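## Task

Carry the tote from the staging bench to the work bench. It must finish upright on the bench top with nothing hanging past the edge. Take the wooden block out of the tote and set it on the plate at the top of the stand's post, which is fixed to the floor next to benchr. The post is already pinned at the correct height and must finish pinned in that same hole. If the pin is pulled the post falls unless held: letting it fall fails, and bringing it down quickly can also fail even while it is held. Any number of the robots may be used. No robot may fall over or be left leaning. At the end, release everything and move the robots away.

## Robot and tools

ROBOTS. r1 is a Hello Robot Stretch 3. It has a two-wheel base that cannot move sideways, a lift on a mast, and one arm that reaches out to the robot's right. The base is 0.33 m long and 0.34 m wide. It turns about the point between its drive wheels, 0.05 m behind its front edge. With the arm in and the wrist folded, a turn sweeps a circle of radius 0.28 m. benchl (left, seen from in front) and benchr (right) are i2rt Big YAM six-joint arms bolted on low blocks on the work bench. Each has a two-finger gripper, a wrist camera, and about 1.0 m of reach from its joint-1 axis.

execute_actions. The argument "actions" is a list holding one action, or empty to just read state and images. An action is an object keyed by robot name ("r1", "benchl", "benchr"), and every motion in it starts at once. "cameras" lists the cameras to return: benchl_cam_wrist, benchr_cam_wrist, r1_head_camera, r1_nav_camera, r1_wrist_camera, or "all". If it is null or missing you get all of them; [] gives none. Unknown keys or out-of-range numbers reject the whole call, and nothing moves.

r1 keys. "base" holds exactly one relative move, measured from where the base last reported itself. translate_m is a straight drive in metres, -1 to 1, with positive meaning forward. rotate_rad is a turn in place in radians, -3.2 to 3.2, with positive meaning counter-clockwise seen from above. "joints" sets absolute targets by name:
- lift_m: arm height, 0 to 1.1.
- arm_m: extension, 0 to 0.52.
- wrist_yaw_rad: -1.345 to 4.42. 0 points along the arm, positive swings toward the front, 3.0 folds over the base.
- wrist_pitch_rad: -1.57 to 0.451. 0 is level, negative tips the fingers down.
- wrist_roll_rad: -2.911 to 2.911.
- gripper_m: -0.089 to 0.179, larger is wider. The real fingertip gap is 0.007 to 0.025 m less than this value.
- head_pan_rad: -3.953 to 1.73. -1.57 looks along the arm.
- head_tilt_rad: -1.53 to 0.419. Negative looks down.
The optional "contact_limits" {"arm_m": effort %, 1 to 100} halts the arm motion (contact_stop) at that effort. Values that are too low stop it at once.

benchl/benchr keys. "joints" sets absolute targets in radians:
- joint1_rad: -2.879 to 2.879, base yaw, positive counter-clockwise.
- joint2_rad: 0 to 3.141, shoulder. 0 points the upper arm backward.
- joint3_rad: 0 to 3.019, elbow. 0 is folded.
- joint4_rad: -1.692 to 1.57, hand pitch, positive raises the fingers.
- joint5_rad: -1.57 to 1.57, sideways swing, positive to the arm's right.
- joint6_rad: -2.094 to 2.094, roll.
- gripper_m: 0 to 0.093, the fingertip distance in metres.
Joints move at different speeds, so the hand can take a wide path.

wait {seconds 0 to 10} runs the scene on without new commands. zoom_image {camera, region [x0,y0,x1,y1] in pixels, top-left origin, at most 504x504} enlarges part of that camera's latest full image. finished_scene {scene: current number} ends the scene and cannot be undone. Its result reports success and gives the next task.

FRAMES. r1's base frame has its origin on the floor between the drive wheels, with x forward, y left and z up. hand_pose is reported there, at the closed-fingertip point. base_odometry is measured against the starting base frame and counts wheel turns only, so slipping shows as travel. A YAM's fixed frame sits at its foot on the joint-1 axis: x is its facing at joint1 0, y is left, z runs up the axis. "hand" is the midpoint between its fingertips. Each robot reports in its own frames.

RESULT LINES. base_status and joint_status tell how the last action ended:
- done: reached the target.
- off_target: stopped short and may still be pushing.
- contact_stop: the old target is dropped. r1's arm and lift then go slack until commanded again, and a loaded lift can sink.
- time_out: for a YAM the joint keeps pushing toward a nearby target. Send it its own reported position to relieve this.
- torque_fault: an r1 wrist servo is limp for 10 s.
- not_followed / "joint command not followed": a YAM's self- or arm-clearance check refused the targets, and it may retry them later.
on_its_own lists what you did not command; "held at" is the held target. motor_effort is a percentage, with the peak in brackets, and it is noisy and biased. lidar_m gives 12 sectors of 30 degrees, counter-clockwise starting straight ahead, in a plane 0.17 m high. wrist_depth_mm and head_depth_mm are 7x7 depth grids. base_tilt shows lean in degrees. turned_by_wheels and turned_by_imu show turning since the last result. The "pictures" line names the images in order.

CAUTIONS.
- Robot-to-robot pressing fails. A base that touches another robot presses hard after mere millimetres, and nothing reports contact.
- The YAM clearance check ignores r1 and fingers, and YAMs do not stop on contact.
- r1 drives fast only when stowed (lift below 0.30, arm below 0.03, yaw above 2.54); otherwise it crawls.
- Fold or unfold the wrist only with lift 0.32 to 0.95, pitch -0.4 and roll about 0. With yaw below -0.4, keep pitch at -0.5 or lower.
- Pushing with the gripper above about 0.45 m, driving while gripping something fixed, or snagging furniture can tip r1. To recover, reverse in small steps, release, and lower the lift to about 0.2.
- To grip, command a value below the object's width. To release, open at least 0.02 above the value where contact was made. Status alone does not prove a grasp.
- Keep hold of the post whenever the pin is out, and move it slowly.
- Loose objects can be bumped occasionally.

Each tool is called after "Call:" as name([rows], argument=value, ...), one row to a line, values as JSON.

## Session

Call:
execute_actions(actions=[])

Scene clock: 0.00 s.
r1.base_odometry: x=+0.000 y=+0.000 heading=+0.000 (m, m, rad; r1's odometry frame)
r1.turned_by_wheels: +0.000 (rad since the last result)
r1.turned_by_imu: +0.000 (rad since the last result)
r1.base_tilt: forward=+1.3 right=-0.9 (deg)
r1.lidar_m: 2.13 1.81 1.80 2.04 1.93 1.65 2.20 1.99 1.98 2.25 2.46 2.56
r1.head_depth_mm: 1994 2856 2920 2903 2897 2835 2087 / 1995 2954 3085 3093 3110 2991 2058 / 1990 2667 2780 2783 2812 2765 2052 / 2000 2424 2451 2490 2517 2531 2061 / 1993 2180 2218 2230 2245 2256 2073 / 1918 2004 2023 2038 2038 2055 1997 / 1820 1835 1845 1859 1878 1886 1893
r1.base_status: not commanded
r1.joint_positions: lift_m=+0.490 arm_m=+0.000 wrist_yaw_rad=+2.900 wrist_pitch_rad=-0.615 wrist_roll_rad=+0.018 gripper_m=+0.037 head_pan_rad=-0.006 head_tilt_rad=-0.005
r1.joint_status: not commanded
r1.motor_effort: left_wheel=+0 right_wheel=+0 lift_m=+41 arm_m=+0 wrist_yaw_rad=+0 wrist_pitch_rad=+6 wrist_roll_rad=+0 gripper_m=+0 head_pan_rad=+0 head_tilt_rad=+2 (%)
r1.hand_pose: x=+0.0255 y=+0.0453 z=+0.4616 quat_wxyz=(+0.295, +0.700, +0.129, +0.637) (m; r1's base frame)
r1.wrist_depth_mm: - - - - - - - / - - - - - - - / 997 - 963 980 959 944 954 / 867 843 841 861 811 822 798 / 755 731 - 725 716 722 701 / 654 649 - 657 612 630 626 / 587 589 - 580 569 562 571
benchl.joint_positions: joint1_rad=-1.588 joint2_rad=+0.801 joint3_rad=+0.704 joint4_rad=-1.515 joint5_rad=-0.007 joint6_rad=-0.016 gripper_m=+0.095
benchl.joint_status: not commanded
benchl.hand: x=-0.0023 y=-0.1770 z=+0.1670 quat_wxyz=(+0.012, -0.707, -0.707, -0.017) (m; benchl's fixed frame)
benchr.joint_positions: joint1_rad=+1.588 joint2_rad=+0.801 joint3_rad=+0.697 joint4_rad=-1.492 joint5_rad=+0.005 joint6_rad=+0.017 gripper_m=+0.094
benchr.joint_status: not commanded
benchr.hand: x=-0.0018 y=+0.1806 z=+0.1644 quat_wxyz=(+0.007, +0.707, -0.707, +0.011) (m; benchr's fixed frame)
pictures: benchl_cam_wrist, benchr_cam_wrist, r1_head_camera (sideways: a quarter turn clockwise sets it upright), r1_nav_camera (sideways: a quarter turn counterclockwise sets it upright), r1_wrist_camera
Images, in order (width x height): benchl_cam_wrist 616x616, benchr_cam_wrist 616x616, r1_head_camera 896x504, r1_nav_camera 672x504, r1_wrist_camera 644x364.

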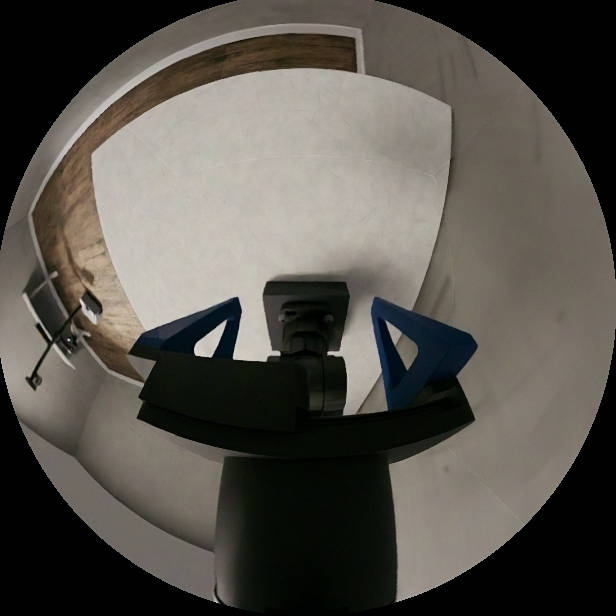

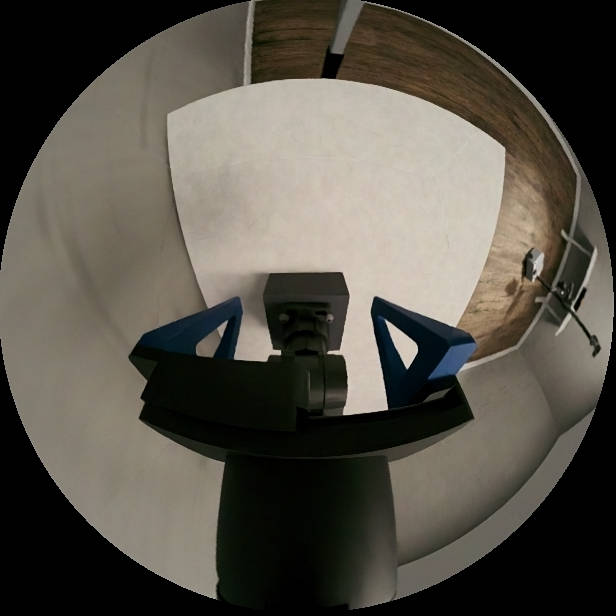

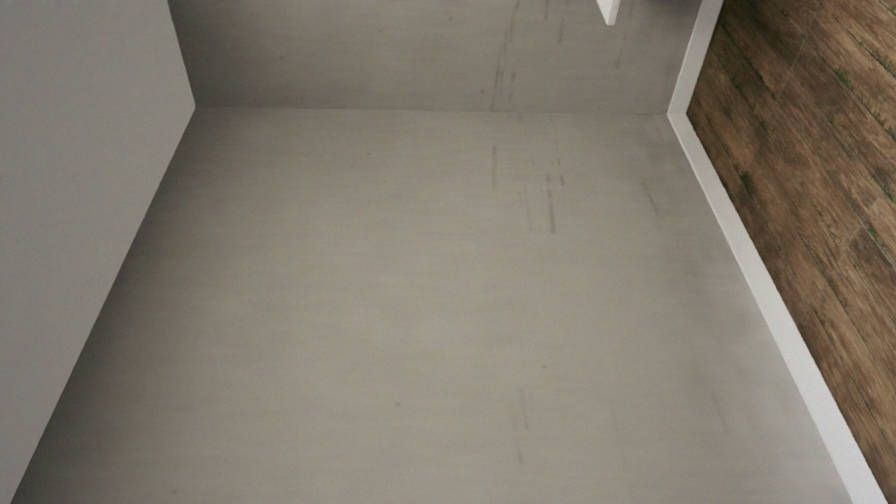

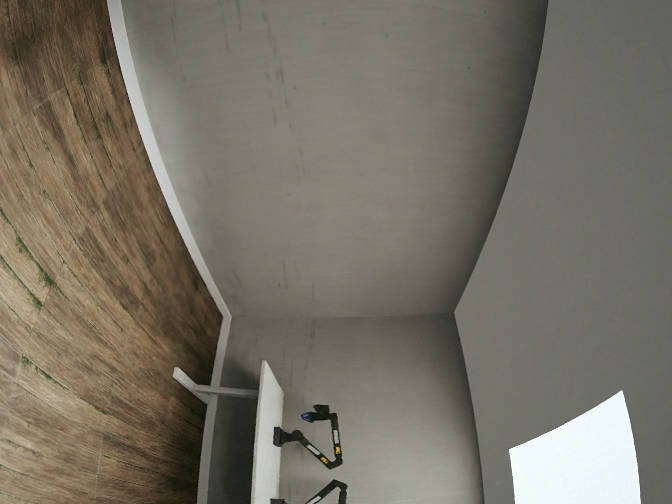

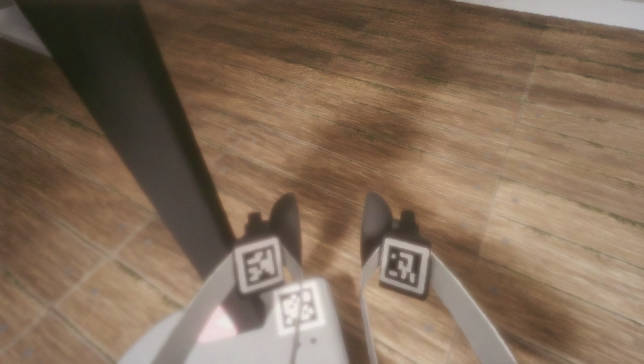

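Call:
execute_actions([
  {"r1":{"base":{"rotate_rad":2.3},"joints":{"head_tilt_rad":-0.4,"wrist_pitch_rad":-0.4,"wrist_yaw_rad":3.0,"lift_m":0.27}}},
], cameras=["r1_head_camera","r1_nav_camera"])

Scene clock: 10.03 s.
r1.base_odometry: x=+0.000 y=+0.000 heading=+2.300 (m, m, rad; r1's odometry frame)
r1.turned_by_wheels: +2.300 (rad since the last result)
r1.turned_by_imu: +2.276 (rad since the last result)
r1.base_tilt: forward=+1.3 right=-0.9 (deg)
r1.lidar_m: 1.58 1.65 2.12 1.98 2.01 2.59 2.46 2.55 1.92 1.80 1.83 2.07
r1.head_depth_mm: 1637 1769 1902 1468 2164 1667 1352 / 1628 1754 1870 1470 1984 1661 1348 / 1622 1739 1850 1477 2153 1662 1354 / 1604 1729 1854 1305 2153 1665 1356 / 1596 1722 1835 1286 2134 1667 1359 / 1585 1706 1820 1308 2114 1663 1353 / 1567 1694 1838 1388 2087 1661 1356
r1.base_status: done
r1.joint_positions: lift_m=+0.270 arm_m=+0.000 wrist_yaw_rad=+2.998 wrist_pitch_rad=-0.419 wrist_roll_rad=+0.018 gripper_m=+0.037 head_pan_rad=-0.006 head_tilt_rad=-0.396
r1.joint_status: all done
r1.motor_effort: left_wheel=-2(7) right_wheel=+2(11) lift_m=+30(37) arm_m=+0(1) wrist_yaw_rad=+1(5) wrist_pitch_rad=+12(13) wrist_roll_rad=+0(0) gripper_m=+0(0) head_pan_rad=+0(1) head_tilt_rad=-1(31) (%)
r1.hand_pose: x=+0.0109 y=+0.0775 z=+0.2828 quat_wxyz=(+0.198, +0.706, +0.095, +0.673) (m; r1's base frame)
r1.wrist_depth_mm: - - - - - - - / - - - - - - - / 917 910 896 887 858 846 844 / 704 699 684 687 665 659 655 / 577 581 - 561 558 551 546 / 483 512 - - 451 469 467 / - - - - 411 405 398
benchl.joint_positions: joint1_rad=-1.588 joint2_rad=+0.801 joint3_rad=+0.704 joint4_rad=-1.515 joint5_rad=-0.007 joint6_rad=-0.016 gripper_m=+0.095
benchl.joint_status: not commanded
benchl.hand: x=-0.0023 y=-0.1770 z=+0.1670 quat_wxyz=(+0.012, -0.707, -0.707, -0.017) (m; benchl's fixed frame)
benchr.joint_positions: joint1_rad=+1.588 joint2_rad=+0.801 joint3_rad=+0.697 joint4_rad=-1.492 joint5_rad=+0.005 joint6_rad=+0.017 gripper_m=+0.094
benchr.joint_status: not commanded
benchr.hand: x=-0.0018 y=+0.1806 z=+0.1644 quat_wxyz=(+0.007, +0.707, -0.707, +0.011) (m; benchr's fixed frame)
pictures: r1_head_camera (sideways: a quarter turn clockwise sets it upright), r1_nav_camera (sideways: a quarter turn counterclockwise sets it upright)
Images, in order (width x height): r1_head_camera 896x504, r1_nav_camera 672x504.

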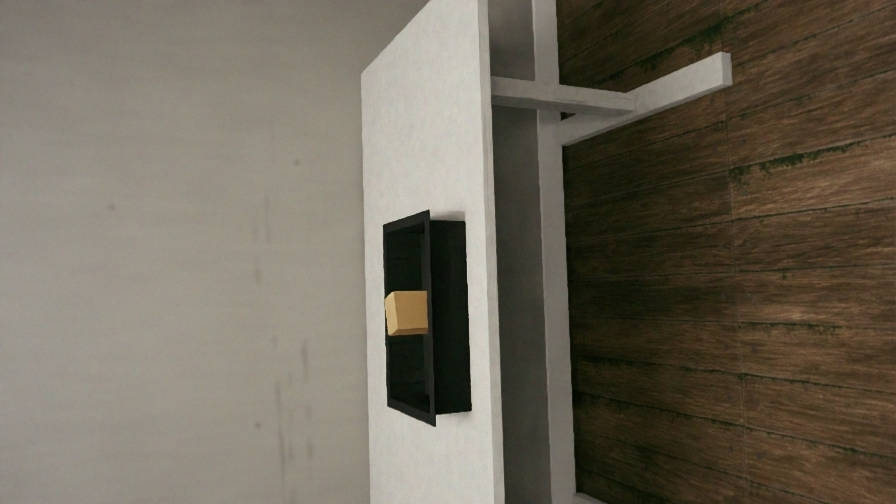

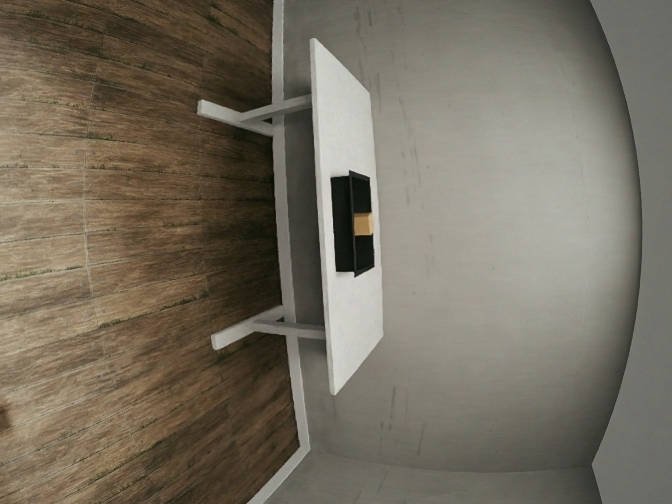

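Call:
execute_actions([
  {"r1":{"base":{"rotate_rad":0.08}}},
], cameras=[])

Call:
execute_actions([
  {"r1":{"base":{"translate_m":0.72}}},
], cameras=[])

Call:
execute_actions([
  {"r1":{"base":{"rotate_rad":1.58}}},
], cameras=[])

Call:
execute_actions([
  {"r1":{"joints":{"lift_m":0.94,"head_pan_rad":-1.57,"head_tilt_rad":-0.8}}},
], cameras=[])

Call:
execute_actions([
  {"r1":{"joints":{"wrist_yaw_rad":0}}},
], cameras=[])

Call:
execute_actions([
  {"r1":{"joints":{"lift_m":1.08,"wrist_pitch_rad":-1.5,"wrist_roll_rad":1.57,"gripper_m":0.1}}},
], cameras=["r1_head_camera","r1_wrist_camera"])

Scene clock: 19.37 s.
r1.base_odometry: x=+0.000 y=+0.000 heading=+2.380 (m, m, rad; r1's odometry frame)
r1.turned_by_wheels: +0.080 (rad since the last result)
r1.turned_by_imu: +0.078 (rad since the last result)
r1.base_tilt: forward=+1.3 right=-0.9 (deg)
r1.lidar_m: 1.93 1.65 2.06 1.98 2.05 2.58 2.45 2.55 1.87 1.80 1.86 1.58
r1.head_depth_mm: 1601 1723 1845 1461 1982 1609 1348 / 1593 1719 1839 1478 2130 1665 1351 / 1593 1719 1849 1333 2139 1659 1351 / 1599 1728 1843 1302 2141 1654 1355 / 1594 1727 1835 1300 2145 1667 1359 / 1608 1730 1850 1470 2155 1669 1353 / 1603 1743 1855 1483 2067 1667 1357
r1.base_status: done
r1.joint_positions: lift_m=+0.270 arm_m=+0.000 wrist_yaw_rad=+2.998 wrist_pitch_rad=-0.419 wrist_roll_rad=+0.018 gripper_m=+0.037 head_pan_rad=-0.006 head_tilt_rad=-0.396
r1.joint_status: not commanded
r1.motor_effort: left_wheel=-1(7) right_wheel=+1(8) lift_m=+30(29) arm_m=+0(1) wrist_yaw_rad=+2(2) wrist_pitch_rad=+12(12) wrist_roll_rad=+0(0) gripper_m=+0(0) head_pan_rad=+0(0) head_tilt_rad=-3(2) (%)
r1.hand_pose: x=+0.0109 y=+0.0775 z=+0.2828 quat_wxyz=(+0.198, +0.706, +0.095, +0.673) (m; r1's base frame)
r1.wrist_depth_mm: - - - - - - - / - - - - - - - / 921 910 880 878 877 849 846 / 702 691 699 686 690 677 660 / 573 564 - 566 555 549 548 / 488 511 - - 447 465 461 / - - - - 410 405 405
benchl.joint_positions: joint1_rad=-1.588 joint2_rad=+0.801 joint3_rad=+0.704 joint4_rad=-1.515 joint5_rad=-0.007 joint6_rad=-0.016 gripper_m=+0.095
benchl.joint_status: not commanded
benchl.hand: x=-0.0023 y=-0.1770 z=+0.1670 quat_wxyz=(+0.012, -0.707, -0.707, -0.017) (m; benchl's fixed frame)
benchr.joint_positions: joint1_rad=+1.588 joint2_rad=+0.801 joint3_rad=+0.697 joint4_rad=-1.492 joint5_rad=+0.005 joint6_rad=+0.017 gripper_m=+0.094
benchr.joint_status: not commanded
benchr.hand: x=-0.0018 y=+0.1806 z=+0.1644 quat_wxyz=(+0.007, +0.707, -0.707, +0.011) (m; benchr's fixed frame)
pictures: none
No camera images: the call's "cameras" was empty. Leave "cameras" out to get every camera's image.

Scene clock: 23.67 s.
r1.base_odometry: x=-0.521 y=+0.497 heading=+2.380 (m, m, rad; r1's odometry frame)
r1.turned_by_wheels: +0.000 (rad since the last result)
r1.turned_by_imu: +0.006 (rad since the last result)
r1.base_tilt: forward=+1.4 right=-1.1 (deg)
r1.lidar_m: 1.20 1.04 1.69 1.98 2.06 2.81 3.19 2.56 1.86 1.79 1.72 0.92
r1.head_depth_mm: 977 1050 1138 1223 970 747 609 / 982 1058 1150 1231 972 681 625 / 985 1060 1145 1229 857 747 625 / 984 1059 1148 1235 852 704 627 / 987 1059 1153 1228 860 693 626 / 989 1066 1153 1235 863 748 625 / 987 1064 1156 1237 975 677 625
r1.base_status: done
r1.joint_positions: lift_m=+0.270 arm_m=+0.000 wrist_yaw_rad=+2.998 wrist_pitch_rad=-0.419 wrist_roll_rad=+0.018 gripper_m=+0.037 head_pan_rad=-0.006 head_tilt_rad=-0.396
r1.joint_status: not commanded
r1.motor_effort: left_wheel=-2(6) right_wheel=+2(8) lift_m=+30(30) arm_m=+0(0) wrist_yaw_rad=+1(1) wrist_pitch_rad=+12(12) wrist_roll_rad=+0(0) gripper_m=+0(0) head_pan_rad=+0(0) head_tilt_rad=-2(3) (%)
r1.hand_pose: x=+0.0109 y=+0.0775 z=+0.2828 quat_wxyz=(+0.197, +0.706, +0.095, +0.673) (m; r1's base frame)
r1.wrist_depth_mm: - - - - - - 849 / - - - - - - 925 / 921 894 885 869 882 853 847 / 705 714 686 689 686 668 668 / 566 564 - 566 567 548 551 / 489 501 - - 447 472 469 / - - - - 410 407 403
benchl.joint_positions: joint1_rad=-1.588 joint2_rad=+0.801 joint3_rad=+0.704 joint4_rad=-1.515 joint5_rad=-0.007 joint6_rad=-0.016 gripper_m=+0.095
benchl.joint_status: not commanded
benchl.hand: x=-0.0023 y=-0.1770 z=+0.1670 quat_wxyz=(+0.012, -0.707, -0.707, -0.017) (m; benchl's fixed frame)
benchr.joint_positions: joint1_rad=+1.588 joint2_rad=+0.801 joint3_rad=+0.697 joint4_rad=-1.492 joint5_rad=+0.005 joint6_rad=+0.017 gripper_m=+0.094
benchr.joint_status: not commanded
benchr.hand: x=-0.0018 y=+0.1806 z=+0.1644 quat_wxyz=(+0.007, +0.707, -0.707, +0.011) (m; benchr's fixed frame)
pictures: none
No camera images: the call's "cameras" was empty. Leave "cameras" out to get every camera's image.

Scene clock: 25.87 s.
r1.base_odometry: x=-0.521 y=+0.497 heading=-2.323 (m, m, rad; r1's odometry frame)
r1.turned_by_wheels: +1.580 (rad since the last result)
r1.turned_by_imu: +1.557 (rad since the last result)
r1.base_tilt: forward=+1.2 right=-1.1 (deg)
r1.lidar_m: 1.99 2.06 2.82 3.19 2.55 1.86 1.79 1.72 0.92 1.20 1.04 1.70
r1.head_depth_mm: 1639 1763 1919 2090 2148 1660 1346 / 1638 1774 1897 2090 2154 1659 1353 / 1656 1761 1924 2097 2158 1659 1350 / 1659 1778 1910 2086 2143 1651 1356 / 1653 1772 1928 2093 2155 1659 1352 / 1650 1786 1932 2109 2161 1654 1353 / 1657 1782 1919 2097 2166 1655 1356
r1.base_status: done
r1.joint_positions: lift_m=+0.270 arm_m=+0.000 wrist_yaw_rad=+2.998 wrist_pitch_rad=-0.419 wrist_roll_rad=+0.018 gripper_m=+0.037 head_pan_rad=-0.006 head_tilt_rad=-0.396
r1.joint_status: not commanded
r1.motor_effort: left_wheel=-1(7) right_wheel=+2(10) lift_m=+30(30) arm_m=-1(1) wrist_yaw_rad=+2(1) wrist_pitch_rad=+12(12) wrist_roll_rad=+0(0) gripper_m=+0(0) head_pan_rad=+0(0) head_tilt_rad=-3(2) (%)
r1.hand_pose: x=+0.0109 y=+0.0775 z=+0.2828 quat_wxyz=(+0.197, +0.706, +0.095, +0.673) (m; r1's base frame)
r1.wrist_depth_mm: - - - - - - - / - - - - - - - / 930 904 903 892 870 875 836 / 710 695 684 690 676 685 644 / 574 584 - 556 559 547 553 / 487 503 - - 455 463 467 / - - - - 411 405 402
benchl.joint_positions: joint1_rad=-1.588 joint2_rad=+0.801 joint3_rad=+0.704 joint4_rad=-1.515 joint5_rad=-0.007 joint6_rad=-0.016 gripper_m=+0.095
benchl.joint_status: not commanded
benchl.hand: x=-0.0023 y=-0.1770 z=+0.1670 quat_wxyz=(+0.012, -0.707, -0.707, -0.017) (m; benchl's fixed frame)
benchr.joint_positions: joint1_rad=+1.588 joint2_rad=+0.801 joint3_rad=+0.697 joint4_rad=-1.492 joint5_rad=+0.005 joint6_rad=+0.017 gripper_m=+0.094
benchr.joint_status: not commanded
benchr.hand: x=-0.0018 y=+0.1806 z=+0.1644 quat_wxyz=(+0.007, +0.707, -0.707, +0.011) (m; benchr's fixed frame)
pictures: none
No camera images: the call's "cameras" was empty. Leave "cameras" out to get every camera's image.

Scene clock: 32.80 s.
r1.base_odometry: x=-0.521 y=+0.497 heading=-2.323 (m, m, rad; r1's odometry frame)
r1.turned_by_wheels: +0.000 (rad since the last result)
r1.turned_by_imu: -0.001 (rad since the last result)
r1.base_tilt: forward=+1.2 right=-1.1 (deg)
r1.lidar_m: 1.98 2.06 2.81 3.20 2.56 1.86 1.79 1.71 0.92 1.20 1.04 1.70
r1.head_depth_mm: 1022 1126 924 - - 1237 1117 / 1026 1131 859 694 - 1243 1118 / 1028 1129 858 779 - - - / 1033 1136 819 726 - 1224 1161 / 1032 1141 862 736 - 1237 1125 / 1039 1144 851 714 1380 1272 1123 / 1046 1144 940 731 1413 1278 1128
r1.base_status: not commanded
r1.joint_positions: lift_m=+0.940 arm_m=+0.000 wrist_yaw_rad=+2.998 wrist_pitch_rad=-0.419 wrist_roll_rad=+0.018 gripper_m=+0.037 head_pan_rad=-1.563 head_tilt_rad=-0.790
r1.joint_status: all done
r1.motor_effort: left_wheel=-2(1) right_wheel=+2(2) lift_m=+51(52) arm_m=-1(0) wrist_yaw_rad=+2(1) wrist_pitch_rad=+11(12) wrist_roll_rad=+0(0) gripper_m=+0(1) head_pan_rad=-2(35) head_tilt_rad=-6(35) (%)
r1.hand_pose: x=+0.0109 y=+0.0775 z=+0.9522 quat_wxyz=(+0.197, +0.706, +0.095, +0.673) (m; r1's base frame)
r1.wrist_depth_mm: - - - - - - - / - - - - - - - / - - - - - - - / - - - - - - - / - - - - - - - / - - - - - - - / - - - - - - -
benchl.joint_positions: joint1_rad=-1.588 joint2_rad=+0.801 joint3_rad=+0.704 joint4_rad=-1.515 joint5_rad=-0.007 joint6_rad=-0.016 gripper_m=+0.095
benchl.joint_status: not commanded
benchl.hand: x=-0.0023 y=-0.1770 z=+0.1670 quat_wxyz=(+0.012, -0.707, -0.707, -0.017) (m; benchl's fixed frame)
benchr.joint_positions: joint1_rad=+1.588 joint2_rad=+0.801 joint3_rad=+0.697 joint4_rad=-1.492 joint5_rad=+0.005 joint6_rad=+0.017 gripper_m=+0.094
benchr.joint_status: not commanded
benchr.hand: x=-0.0018 y=+0.1806 z=+0.1644 quat_wxyz=(+0.007, +0.707, -0.707, +0.011) (m; benchr's fixed frame)
pictures: none
No camera images: the call's "cameras" was empty. Leave "cameras" out to get every camera's image.

Scene clock: 35.30 s.
r1.base_odometry: x=-0.521 y=+0.497 heading=-2.323 (m, m, rad; r1's odometry frame)
r1.turned_by_wheels: +0.000 (rad since the last result)
r1.turned_by_imu: +0.000 (rad since the last result)
r1.base_tilt: forward=+1.4 right=-1.0 (deg)
r1.lidar_m: 1.99 2.07 2.81 3.19 2.55 1.86 1.79 1.72 0.92 1.20 1.04 1.70
r1.head_depth_mm: 1020 1125 924 - - - 1086 / 1023 1127 857 695 - - 1101 / 1029 1139 860 - - - 1103 / 1028 1139 821 719 1375 1270 1120 / 1032 1139 859 723 1370 1274 1127 / 1040 1146 851 712 1380 1271 1125 / 1039 1149 937 731 1413 1278 1130
r1.base_status: not commanded
r1.joint_positions: lift_m=+0.940 arm_m=+0.000 wrist_yaw_rad=+0.003 wrist_pitch_rad=-0.419 wrist_roll_rad=+0.018 gripper_m=+0.037 head_pan_rad=-1.563 head_tilt_rad=-0.790
r1.joint_status: all done
r1.motor_effort: left_wheel=-2(2) right_wheel=+1(2) lift_m=+50(51) arm_m=-1(1) wrist_yaw_rad=-2(3) wrist_pitch_rad=+11(11) wrist_roll_rad=+0(0) gripper_m=+0(0) head_pan_rad=-3(2) head_tilt_rad=-6(5) (%)
r1.hand_pose: x=-0.0208 y=-0.3688 z=+0.9522 quat_wxyz=(+0.686, +0.147, -0.697, -0.148) (m; r1's base frame)
r1.wrist_depth_mm: 905 917 906 889 890 870 877 / 985 989 986 967 938 936 962 / 796 785 581 571 752 737 719 / 617 549 578 536 557 580 577 / 502 386 457 381 379 478 477 / 420 413 400 403 393 414 406 / 379 375 374 361 361 355 352
benchl.joint_positions: joint1_rad=-1.588 joint2_rad=+0.801 joint3_rad=+0.704 joint4_rad=-1.515 joint5_rad=-0.007 joint6_rad=-0.016 gripper_m=+0.095
benchl.joint_status: not commanded
benchl.hand: x=-0.0023 y=-0.1770 z=+0.1670 quat_wxyz=(+0.012, -0.707, -0.707, -0.017) (m; benchl's fixed frame)
benchr.joint_positions: joint1_rad=+1.588 joint2_rad=+0.801 joint3_rad=+0.697 joint4_rad=-1.492 joint5_rad=+0.005 joint6_rad=+0.017 gripper_m=+0.094
benchr.joint_status: not commanded
benchr.hand: x=-0.0018 y=+0.1806 z=+0.1644 quat_wxyz=(+0.007, +0.707, -0.707, +0.011) (m; benchr's fixed frame)
pictures: none
No camera images: the call's "cameras" was empty. Leave "cameras" out to get every camera's image.

Scene clock: 37.40 s.
r1.base_odometry: x=-0.521 y=+0.497 heading=-2.323 (m, m, rad; r1's odometry frame)
r1.turned_by_wheels: +0.000 (rad since the last result)
r1.turned_by_imu: +0.000 (rad since the last result)
r1.base_tilt: forward=+1.1 right=-1.0 (deg)
r1.lidar_m: 1.99 2.06 2.81 3.21 2.55 1.86 1.80 1.71 0.92 1.20 1.04 1.70
r1.head_depth_mm: - - - - - 1245 1119 / - - - - - - 1114 / - 1136 - - - - 1140 / 1027 1133 821 744 - 1226 1123 / 1031 1139 862 723 1378 1243 1122 / 1036 1142 855 712 1383 1274 1126 / 1039 1149 938 731 1406 1273 1126
r1.base_status: not commanded
r1.joint_positions: lift_m=+1.080 arm_m=+0.000 wrist_yaw_rad=+0.002 wrist_pitch_rad=-1.493 wrist_roll_rad=+1.565 gripper_m=+0.100 head_pan_rad=-1.563 head_tilt_rad=-0.790
r1.joint_status: all done
r1.motor_effort: left_wheel=-1(2) right_wheel=+2(2) lift_m=+50(53) arm_m=-1(1) wrist_yaw_rad=-2(2) wrist_pitch_rad=-4(14) wrist_roll_rad=+2(2) gripper_m=+0(81) head_pan_rad=-2(2) head_tilt_rad=-5(5) (%)
r1.hand_pose: x=-0.0216 y=-0.1402 z=+0.9610 quat_wxyz=(+0.003, +0.003, -0.734, -0.679) (m; r1's base frame)
r1.wrist_depth_mm: 401 - - - - - - / 405 - - - - - - / 410 - - - - - - / 413 454 - - - - - / 414 468 - - - - - / 427 477 - - - - - / 425 505 - - - - -
benchl.joint_positions: joint1_rad=-1.588 joint2_rad=+0.801 joint3_rad=+0.704 joint4_rad=-1.515 joint5_rad=-0.007 joint6_rad=-0.016 gripper_m=+0.095
benchl.joint_status: not commanded
benchl.hand: x=-0.0023 y=-0.1770 z=+0.1670 quat_wxyz=(+0.012, -0.707, -0.707, -0.017) (m; benchl's fixed frame)
benchr.joint_positions: joint1_rad=+1.588 joint2_rad=+0.801 joint3_rad=+0.697 joint4_rad=-1.492 joint5_rad=+0.005 joint6_rad=+0.017 gripper_m=+0.094
benchr.joint_status: not commanded
benchr.hand: x=-0.0018 y=+0.1806 z=+0.1644 quat_wxyz=(+0.007, +0.707, -0.707, +0.011) (m; benchr's fixed frame)
pictures: r1_head_camera (sideways: a quarter turn clockwise sets it upright), r1_wrist_camera
Images, in order (width x height): r1_head_camera 896x504, r1_wrist_camera 644x364.

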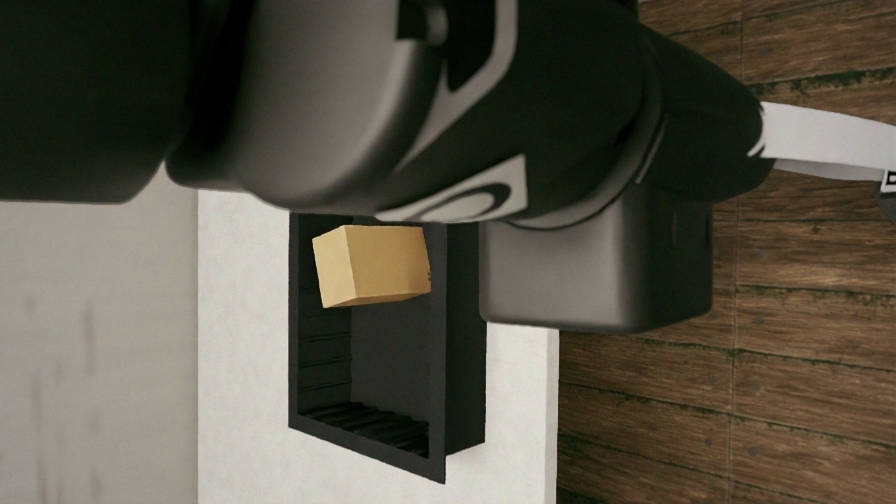

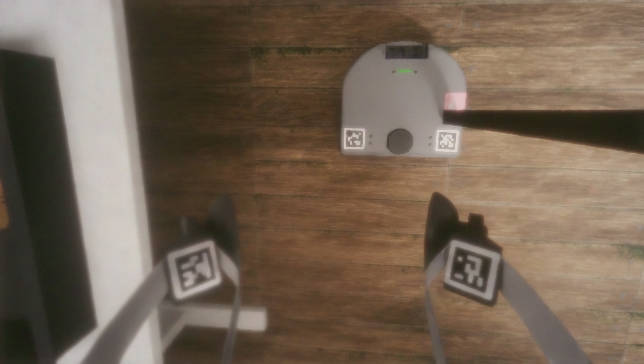

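Call:
execute_actions([
  {"r1":{"base":{"translate_m":0.03},"joints":{"arm_m":0.34,"lift_m":1.02}}},
], cameras=["r1_head_camera","r1_wrist_camera"])

Scene clock: 49.00 s.
r1.base_odometry: x=-0.541 y=+0.475 heading=-2.324 (m, m, rad; r1's odometry frame)
r1.turned_by_wheels: +0.000 (rad since the last result)
r1.turned_by_imu: -0.001 (rad since the last result)
r1.base_tilt: forward=+1.4 right=-1.0 (deg)
r1.lidar_m: 1.96 2.03 2.78 3.18 2.60 1.90 1.82 1.72 0.94 1.20 1.02 1.70
r1.head_depth_mm: 1028 1129 922 738 1373 1262 1119 / - 1106 843 711 1364 1270 1120 / - - 847 706 1370 1270 1121 / 1028 1109 819 718 1380 1261 1124 / 1033 1138 866 722 1374 1273 1126 / 1031 1143 860 709 1378 1276 1126 / 1039 1154 939 767 1404 1274 1124
r1.base_status: done
r1.joint_positions: lift_m=+1.020 arm_m=+0.340 wrist_yaw_rad=+0.001 wrist_pitch_rad=-1.493 wrist_roll_rad=+1.566 gripper_m=+0.100 head_pan_rad=-1.563 head_tilt_rad=-0.790
r1.joint_status: all done
r1.motor_effort: left_wheel=-2(5) right_wheel=+2(6) lift_m=+29(46) arm_m=+2(1) wrist_yaw_rad=+0(1) wrist_pitch_rad=-4(4) wrist_roll_rad=+2(2) gripper_m=+1(0) head_pan_rad=-2(2) head_tilt_rad=-5(6) (%)
r1.hand_pose: x=-0.0215 y=-0.4802 z=+0.9017 quat_wxyz=(+0.002, +0.002, -0.734, -0.680) (m; r1's base frame)
r1.wrist_depth_mm: 289 329 318 308 972 973 927 / 300 342 332 320 994 - 959 / 303 350 341 334 - - 993 / 304 353 348 345 - - - / 304 243 367 356 - - - / 322 356 382 373 - - - / 338 400 396 384 - - -
benchl.joint_positions: joint1_rad=-1.588 joint2_rad=+0.801 joint3_rad=+0.704 joint4_rad=-1.515 joint5_rad=-0.007 joint6_rad=-0.016 gripper_m=+0.095
benchl.joint_status: not commanded
benchl.hand: x=-0.0023 y=-0.1770 z=+0.1670 quat_wxyz=(+0.012, -0.707, -0.707, -0.017) (m; benchl's fixed frame)
benchr.joint_positions: joint1_rad=+1.588 joint2_rad=+0.801 joint3_rad=+0.697 joint4_rad=-1.492 joint5_rad=+0.005 joint6_rad=+0.017 gripper_m=+0.094
benchr.joint_status: not commanded
benchr.hand: x=-0.0018 y=+0.1806 z=+0.1644 quat_wxyz=(+0.007, +0.707, -0.707, +0.011) (m; benchr's fixed frame)
pictures: r1_head_camera (sideways: a quarter turn clockwise sets it upright), r1_wrist_camera
Images, in order (width x height): r1_head_camera 896x504, r1_wrist_camera 644x364.

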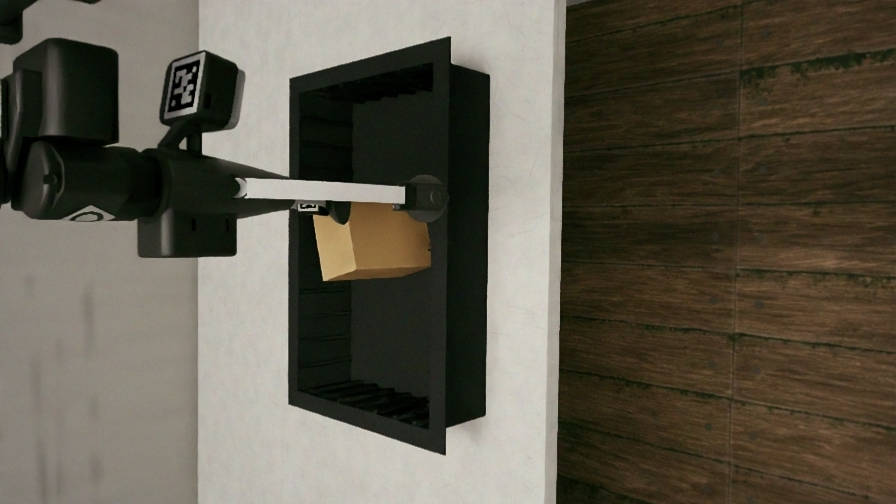

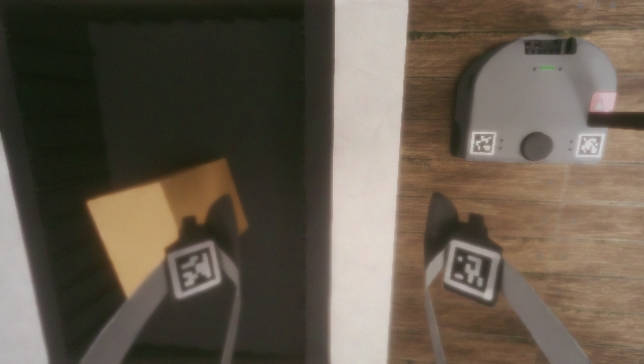

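Call:
execute_actions([
  {"r1":{"base":{"translate_m":0.035},"joints":{"gripper_m":0.075,"arm_m":0.345}}},
], cameras=[])

Call:
execute_actions([
  {"r1":{"joints":{"lift_m":0.91}}},
], cameras=["r1_head_camera","r1_wrist_camera"])

Call:
execute_actions([
  {"r1":{"joints":{"gripper_m":-0.04}}},
], cameras=[])

Call:
execute_actions([
  {"r1":{"joints":{"lift_m":0.98}}},
], cameras=["r1_head_camera","r1_wrist_camera"])

Scene clock: 56.93 s.
r1.base_odometry: x=-0.565 y=+0.450 heading=-2.324 (m, m, rad; r1's odometry frame)
r1.turned_by_wheels: +0.000 (rad since the last result)
r1.turned_by_imu: -0.001 (rad since the last result)
r1.base_tilt: forward=+1.3 right=-1.0 (deg)
r1.lidar_m: 1.92 2.00 2.72 3.18 2.64 1.94 1.85 1.71 0.96 1.20 1.00 1.70
r1.head_depth_mm: 1038 1122 893 705 1370 1265 1115 / - 1107 852 710 1373 1271 1121 / - - 837 709 1376 1271 1123 / 1030 1116 846 719 1374 1270 1125 / 1031 1136 870 721 1376 1267 1125 / 1037 1143 908 727 1375 1272 1124 / 1042 1147 938 768 1412 1277 1127
r1.base_status: done
r1.joint_positions: lift_m=+1.020 arm_m=+0.345 wrist_yaw_rad=+0.001 wrist_pitch_rad=-1.493 wrist_roll_rad=+1.566 gripper_m=+0.075 head_pan_rad=-1.563 head_tilt_rad=-0.790
r1.joint_status: all done
r1.motor_effort: left_wheel=-2(3) right_wheel=+1(6) lift_m=+30(30) arm_m=+2(0) wrist_yaw_rad=+0(1) wrist_pitch_rad=-4(4) wrist_roll_rad=+2(2) gripper_m=+1(76) head_pan_rad=-3(2) head_tilt_rad=-5(5) (%)
r1.hand_pose: x=-0.0215 y=-0.4851 z=+0.9017 quat_wxyz=(+0.002, +0.002, -0.734, -0.680) (m; r1's base frame)
r1.wrist_depth_mm: 294 328 322 311 982 969 939 / 296 340 328 319 - - 965 / 299 347 334 332 - - 993 / 296 231 307 344 - - - / 303 243 295 358 356 - - / 324 390 386 368 371 - - / 335 359 378 360 - - -
benchl.joint_positions: joint1_rad=-1.588 joint2_rad=+0.801 joint3_rad=+0.704 joint4_rad=-1.515 joint5_rad=-0.007 joint6_rad=-0.016 gripper_m=+0.095
benchl.joint_status: not commanded
benchl.hand: x=-0.0023 y=-0.1770 z=+0.1670 quat_wxyz=(+0.012, -0.707, -0.707, -0.017) (m; benchl's fixed frame)
benchr.joint_positions: joint1_rad=+1.588 joint2_rad=+0.801 joint3_rad=+0.697 joint4_rad=-1.492 joint5_rad=+0.005 joint6_rad=+0.017 gripper_m=+0.094
benchr.joint_status: not commanded
benchr.hand: x=-0.0018 y=+0.1806 z=+0.1644 quat_wxyz=(+0.007, +0.707, -0.707, +0.011) (m; benchr's fixed frame)
pictures: none
No camera images: the call's "cameras" was empty. Leave "cameras" out to get every camera's image.

Scene clock: 58.77 s.
r1.base_odometry: x=-0.565 y=+0.450 heading=-2.324 (m, m, rad; r1's odometry frame)
r1.turned_by_wheels: +0.000 (rad since the last result)
r1.turned_by_imu: +0.000 (rad since the last result)
r1.base_tilt: forward=+1.2 right=-1.0 (deg)
r1.lidar_m: 1.92 2.00 2.71 3.19 2.64 1.93 1.86 1.72 0.96 1.20 0.99 1.70
r1.head_depth_mm: 1004 - 801 705 1365 1269 1123 / 1008 - 854 710 1363 1268 1121 / 1008 - 854 715 1374 1267 1125 / 1028 1135 862 718 1369 1268 1121 / 1028 1140 869 723 1376 1278 1120 / 1030 1139 906 727 1383 1275 1126 / 1041 1144 940 768 1415 1279 1125
r1.base_status: not commanded
r1.joint_positions: lift_m=+0.910 arm_m=+0.345 wrist_yaw_rad=+0.001 wrist_pitch_rad=-1.494 wrist_roll_rad=+1.566 gripper_m=+0.075 head_pan_rad=-1.563 head_tilt_rad=-0.790
r1.joint_status: all done
r1.motor_effort: left_wheel=-1(2) right_wheel=+1(2) lift_m=+29(29) arm_m=+2(2) wrist_yaw_rad=-1(1) wrist_pitch_rad=-4(4) wrist_roll_rad=+2(2) gripper_m=+0(0) head_pan_rad=-3(2) head_tilt_rad=-5(5) (%)
r1.hand_pose: x=-0.0215 y=-0.4851 z=+0.7917 quat_wxyz=(+0.002, +0.002, -0.734, -0.680) (m; r1's base frame)
r1.wrist_depth_mm: 225 218 213 129 206 854 822 / 232 226 220 133 213 - - / 239 230 228 138 221 - - / 144 189 235 142 229 960 916 / 138 179 243 148 236 972 939 / 134 164 255 154 246 999 997 / 132 274 266 252 259 - -
benchl.joint_positions: joint1_rad=-1.588 joint2_rad=+0.801 joint3_rad=+0.704 joint4_rad=-1.515 joint5_rad=-0.007 joint6_rad=-0.016 gripper_m=+0.095
benchl.joint_status: not commanded
benchl.hand: x=-0.0023 y=-0.1770 z=+0.1670 quat_wxyz=(+0.012, -0.707, -0.707, -0.017) (m; benchl's fixed frame)
benchr.joint_positions: joint1_rad=+1.588 joint2_rad=+0.801 joint3_rad=+0.697 joint4_rad=-1.492 joint5_rad=+0.005 joint6_rad=+0.017 gripper_m=+0.094
benchr.joint_status: not commanded
benchr.hand: x=-0.0018 y=+0.1806 z=+0.1644 quat_wxyz=(+0.007, +0.707, -0.707, +0.011) (m; benchr's fixed frame)
pictures: r1_head_camera (sideways: a quarter turn clockwise sets it upright), r1_wrist_camera
Images, in order (width x height): r1_head_camera 896x504, r1_wrist_camera 644x364.

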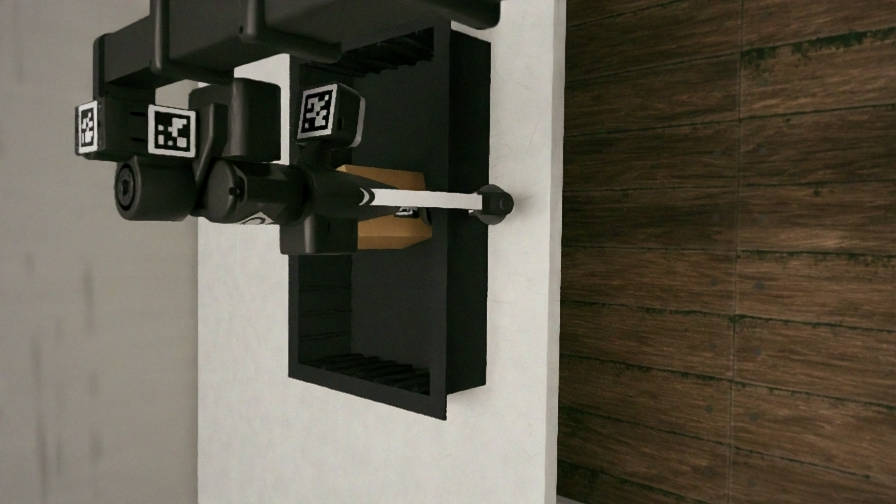

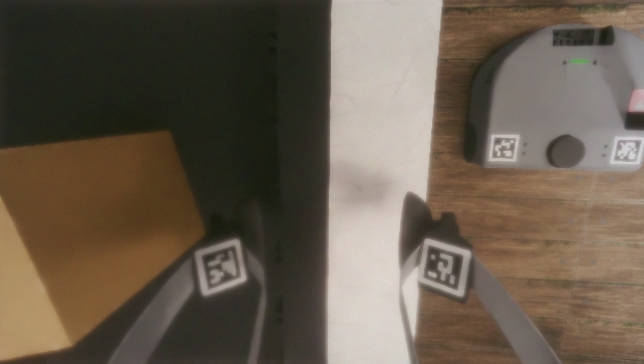

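Scene clock: 60.40 s.
r1.base_odometry: x=-0.565 y=+0.450 heading=-2.324 (m, m, rad; r1's odometry frame)
r1.turned_by_wheels: +0.000 (rad since the last result)
r1.turned_by_imu: +0.000 (rad since the last result)
r1.base_tilt: forward=+1.4 right=-1.0 (deg)
r1.lidar_m: 1.92 1.99 2.72 3.17 2.64 1.93 1.86 1.71 0.96 1.20 1.00 1.70
r1.head_depth_mm: 1000 - 799 685 1368 1266 1119 / 1005 - 845 704 1374 1272 1122 / 1011 - 837 708 1373 1272 1120 / 1029 1136 847 709 1375 1268 1120 / 1031 1142 850 710 1384 1278 1124 / 1038 1146 909 713 1382 1275 1126 / 1038 1148 939 767 1410 1274 1125
r1.base_status: not commanded
r1.joint_positions: lift_m=+0.910 arm_m=+0.345 wrist_yaw_rad=+0.000 wrist_pitch_rad=-1.492 wrist_roll_rad=+1.571 gripper_m=-0.039 head_pan_rad=-1.563 head_tilt_rad=-0.790
r1.joint_status: all done
r1.motor_effort: left_wheel=-2(2) right_wheel=+2(2) lift_m=+34(35) arm_m=+1(2) wrist_yaw_rad=+0(0) wrist_pitch_rad=-5(15) wrist_roll_rad=-1(2) gripper_m=-22(98) head_pan_rad=-3(3) head_tilt_rad=-5(5) (%)
r1.hand_pose: x=-0.0215 y=-0.4858 z=+0.7915 quat_wxyz=(+0.000, -0.001, -0.734, -0.679) (m; r1's base frame)
r1.wrist_depth_mm: 223 219 211 125 204 844 820 / 232 224 219 130 212 - - / 239 230 227 135 219 - - / 131 166 233 140 228 986 900 / 125 157 236 142 974 963 969 / 123 149 256 150 996 - - / 127 268 265 156 257 - -
benchl.joint_positions: joint1_rad=-1.588 joint2_rad=+0.801 joint3_rad=+0.704 joint4_rad=-1.515 joint5_rad=-0.007 joint6_rad=-0.016 gripper_m=+0.095
benchl.joint_status: not commanded
benchl.hand: x=-0.0023 y=-0.1770 z=+0.1670 quat_wxyz=(+0.012, -0.707, -0.707, -0.017) (m; benchl's fixed frame)
benchr.joint_positions: joint1_rad=+1.588 joint2_rad=+0.801 joint3_rad=+0.697 joint4_rad=-1.492 joint5_rad=+0.005 joint6_rad=+0.017 gripper_m=+0.094
benchr.joint_status: not commanded
benchr.hand: x=-0.0018 y=+0.1806 z=+0.1644 quat_wxyz=(+0.007, +0.707, -0.707, +0.011) (m; benchr's fixed frame)
pictures: none
No camera images: the call's "cameras" was empty. Leave "cameras" out to get every camera's image.

Scene clock: 61.87 s.
r1.base_odometry: x=-0.565 y=+0.450 heading=-2.324 (m, m, rad; r1's odometry frame)
r1.turned_by_wheels: +0.000 (rad since the last result)
r1.turned_by_imu: +0.000 (rad since the last result)
r1.base_tilt: forward=+1.4 right=-1.1 (deg)
r1.lidar_m: 1.92 2.00 2.73 3.19 2.64 1.93 1.86 1.72 0.96 1.20 1.00 1.70
r1.head_depth_mm: - 1110 921 643 1366 1267 1119 / - 1156 832 629 1361 1269 1121 / - - 827 630 1371 1272 1121 / 1030 1137 808 633 1379 1272 1125 / 1037 1138 835 630 1374 1278 1124 / 1033 1145 908 629 1369 1271 1123 / 1042 1152 936 768 1408 1279 1129
r1.base_status: not commanded
r1.joint_positions: lift_m=+0.979 arm_m=+0.345 wrist_yaw_rad=-0.001 wrist_pitch_rad=-1.492 wrist_roll_rad=+1.572 gripper_m=-0.034 head_pan_rad=-1.563 head_tilt_rad=-0.790
r1.joint_status: all done
r1.on_its_own: gripper_m is held at -0.034, not at your -0.040, by its stall guard, which is not easing now
r1.motor_effort: left_wheel=-2(2) right_wheel=+2(2) lift_m=+55(58) arm_m=+1(0) wrist_yaw_rad=+0(0) wrist_pitch_rad=-5(5) wrist_roll_rad=-1(1) gripper_m=-19(23) head_pan_rad=-3(2) head_tilt_rad=-5(5) (%)
r1.hand_pose: x=-0.0215 y=-0.4858 z=+0.8608 quat_wxyz=(+0.000, -0.001, -0.734, -0.679) (m; r1's base frame)
r1.wrist_depth_mm: 260 273 239 128 272 929 887 / 260 287 248 133 281 - - / 262 297 253 138 973 - - / 164 173 233 206 - - 994 / 170 164 214 144 - - - / 258 163 297 153 - - - / 281 315 308 269 - - -
benchl.joint_positions: joint1_rad=-1.588 joint2_rad=+0.801 joint3_rad=+0.704 joint4_rad=-1.515 joint5_rad=-0.007 joint6_rad=-0.016 gripper_m=+0.095
benchl.joint_status: not commanded
benchl.hand: x=-0.0023 y=-0.1770 z=+0.1670 quat_wxyz=(+0.012, -0.707, -0.707, -0.017) (m; benchl's fixed frame)
benchr.joint_positions: joint1_rad=+1.588 joint2_rad=+0.801 joint3_rad=+0.697 joint4_rad=-1.492 joint5_rad=+0.005 joint6_rad=+0.017 gripper_m=+0.094
benchr.joint_status: not commanded
benchr.hand: x=-0.0018 y=+0.1806 z=+0.1644 quat_wxyz=(+0.007, +0.707, -0.707, +0.011) (m; benchr's fixed frame)
pictures: r1_head_camera (sideways: a quarter turn clockwise sets it upright), r1_wrist_camera
Images, in order (width x height): r1_head_camera 896x504, r1_wrist_camera 644x364.

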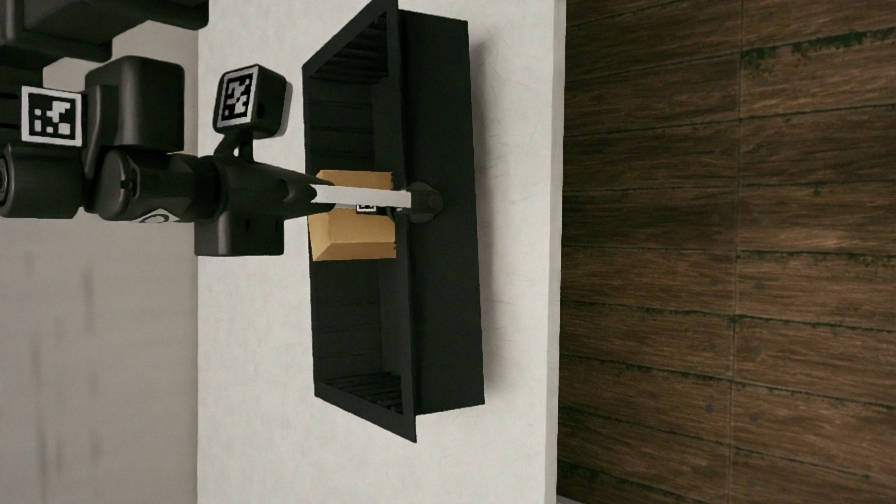

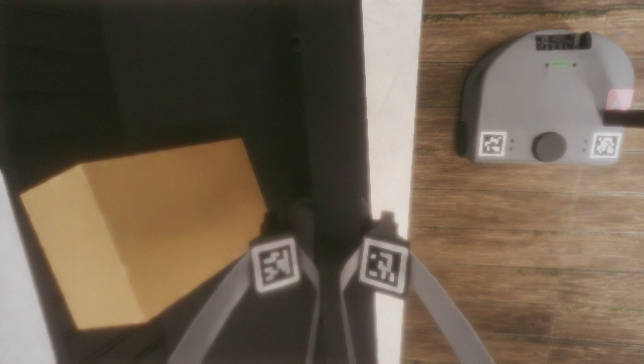

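Call:
execute_actions([
  {"r1":{"joints":{"lift_m":1.04,"wrist_pitch_rad":-1.2}}},
], cameras=["r1_head_camera","r1_wrist_camera"])

Scene clock: 69.33 s.
r1.base_odometry: x=-0.565 y=+0.450 heading=-2.324 (m, m, rad; r1's odometry frame)
r1.turned_by_wheels: +0.000 (rad since the last result)
r1.turned_by_imu: -0.001 (rad since the last result)
r1.base_tilt: forward=+1.2 right=-1.0 (deg)
r1.lidar_m: 1.92 2.00 2.72 3.20 2.65 1.93 1.86 1.71 0.96 1.20 1.00 1.70
r1.head_depth_mm: 1038 1127 622 740 1364 1264 1116 / 1065 1100 617 739 1367 1272 1113 / - 1103 621 743 1370 1271 1121 / 1010 1114 622 743 1373 1271 1120 / 1030 1140 621 745 1382 1270 1126 / 1034 1146 881 749 1382 1265 1129 / 1041 1141 934 767 1404 1279 1126
r1.base_status: not commanded
r1.joint_positions: lift_m=+1.039 arm_m=+0.345 wrist_yaw_rad=+0.000 wrist_pitch_rad=-1.223 wrist_roll_rad=+1.572 gripper_m=-0.034 head_pan_rad=-1.563 head_tilt_rad=-0.790
r1.joint_status: all done
r1.on_its_own: gripper_m is held at -0.034, not at your -0.040, by its stall guard, which is not easing now
r1.motor_effort: left_wheel=-1(3) right_wheel=+2(2) lift_m=+55(58) arm_m=+1(1) wrist_yaw_rad=+0(1) wrist_pitch_rad=+14(14) wrist_roll_rad=-1(1) gripper_m=-21(21) head_pan_rad=-2(3) head_tilt_rad=-6(6) (%)
r1.hand_pose: x=-0.0215 y=-0.5543 z=+0.9290 quat_wxyz=(+0.000, +0.000, -0.819, -0.574) (m; r1's base frame)
r1.wrist_depth_mm: 498 448 355 157 182 293 830 / 532 454 364 164 187 305 879 / 552 472 365 171 194 314 920 / 582 504 314 174 202 327 914 / 607 532 325 - 343 340 911 / 616 558 436 187 220 352 950 / 649 585 391 347 223 - 998
benchl.joint_positions: joint1_rad=-1.588 joint2_rad=+0.801 joint3_rad=+0.704 joint4_rad=-1.515 joint5_rad=-0.007 joint6_rad=-0.016 gripper_m=+0.095
benchl.joint_status: not commanded
benchl.hand: x=-0.0023 y=-0.1770 z=+0.1670 quat_wxyz=(+0.012, -0.707, -0.707, -0.017) (m; benchl's fixed frame)
benchr.joint_positions: joint1_rad=+1.588 joint2_rad=+0.801 joint3_rad=+0.697 joint4_rad=-1.492 joint5_rad=+0.005 joint6_rad=+0.017 gripper_m=+0.094
benchr.joint_status: not commanded
benchr.hand: x=-0.0018 y=+0.1806 z=+0.1644 quat_wxyz=(+0.007, +0.707, -0.707, +0.011) (m; benchr's fixed frame)
pictures: r1_head_camera (sideways: a quarter turn clockwise sets it upright), r1_wrist_camera
Images, in order (width x height): r1_head_camera 896x504, r1_wrist_camera 644x364.

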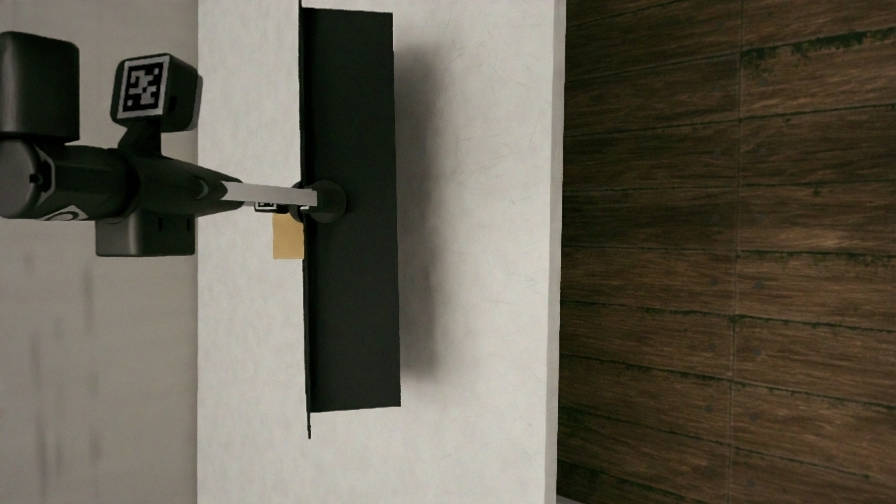

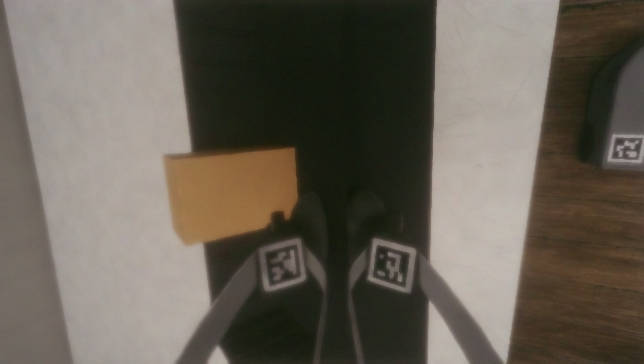

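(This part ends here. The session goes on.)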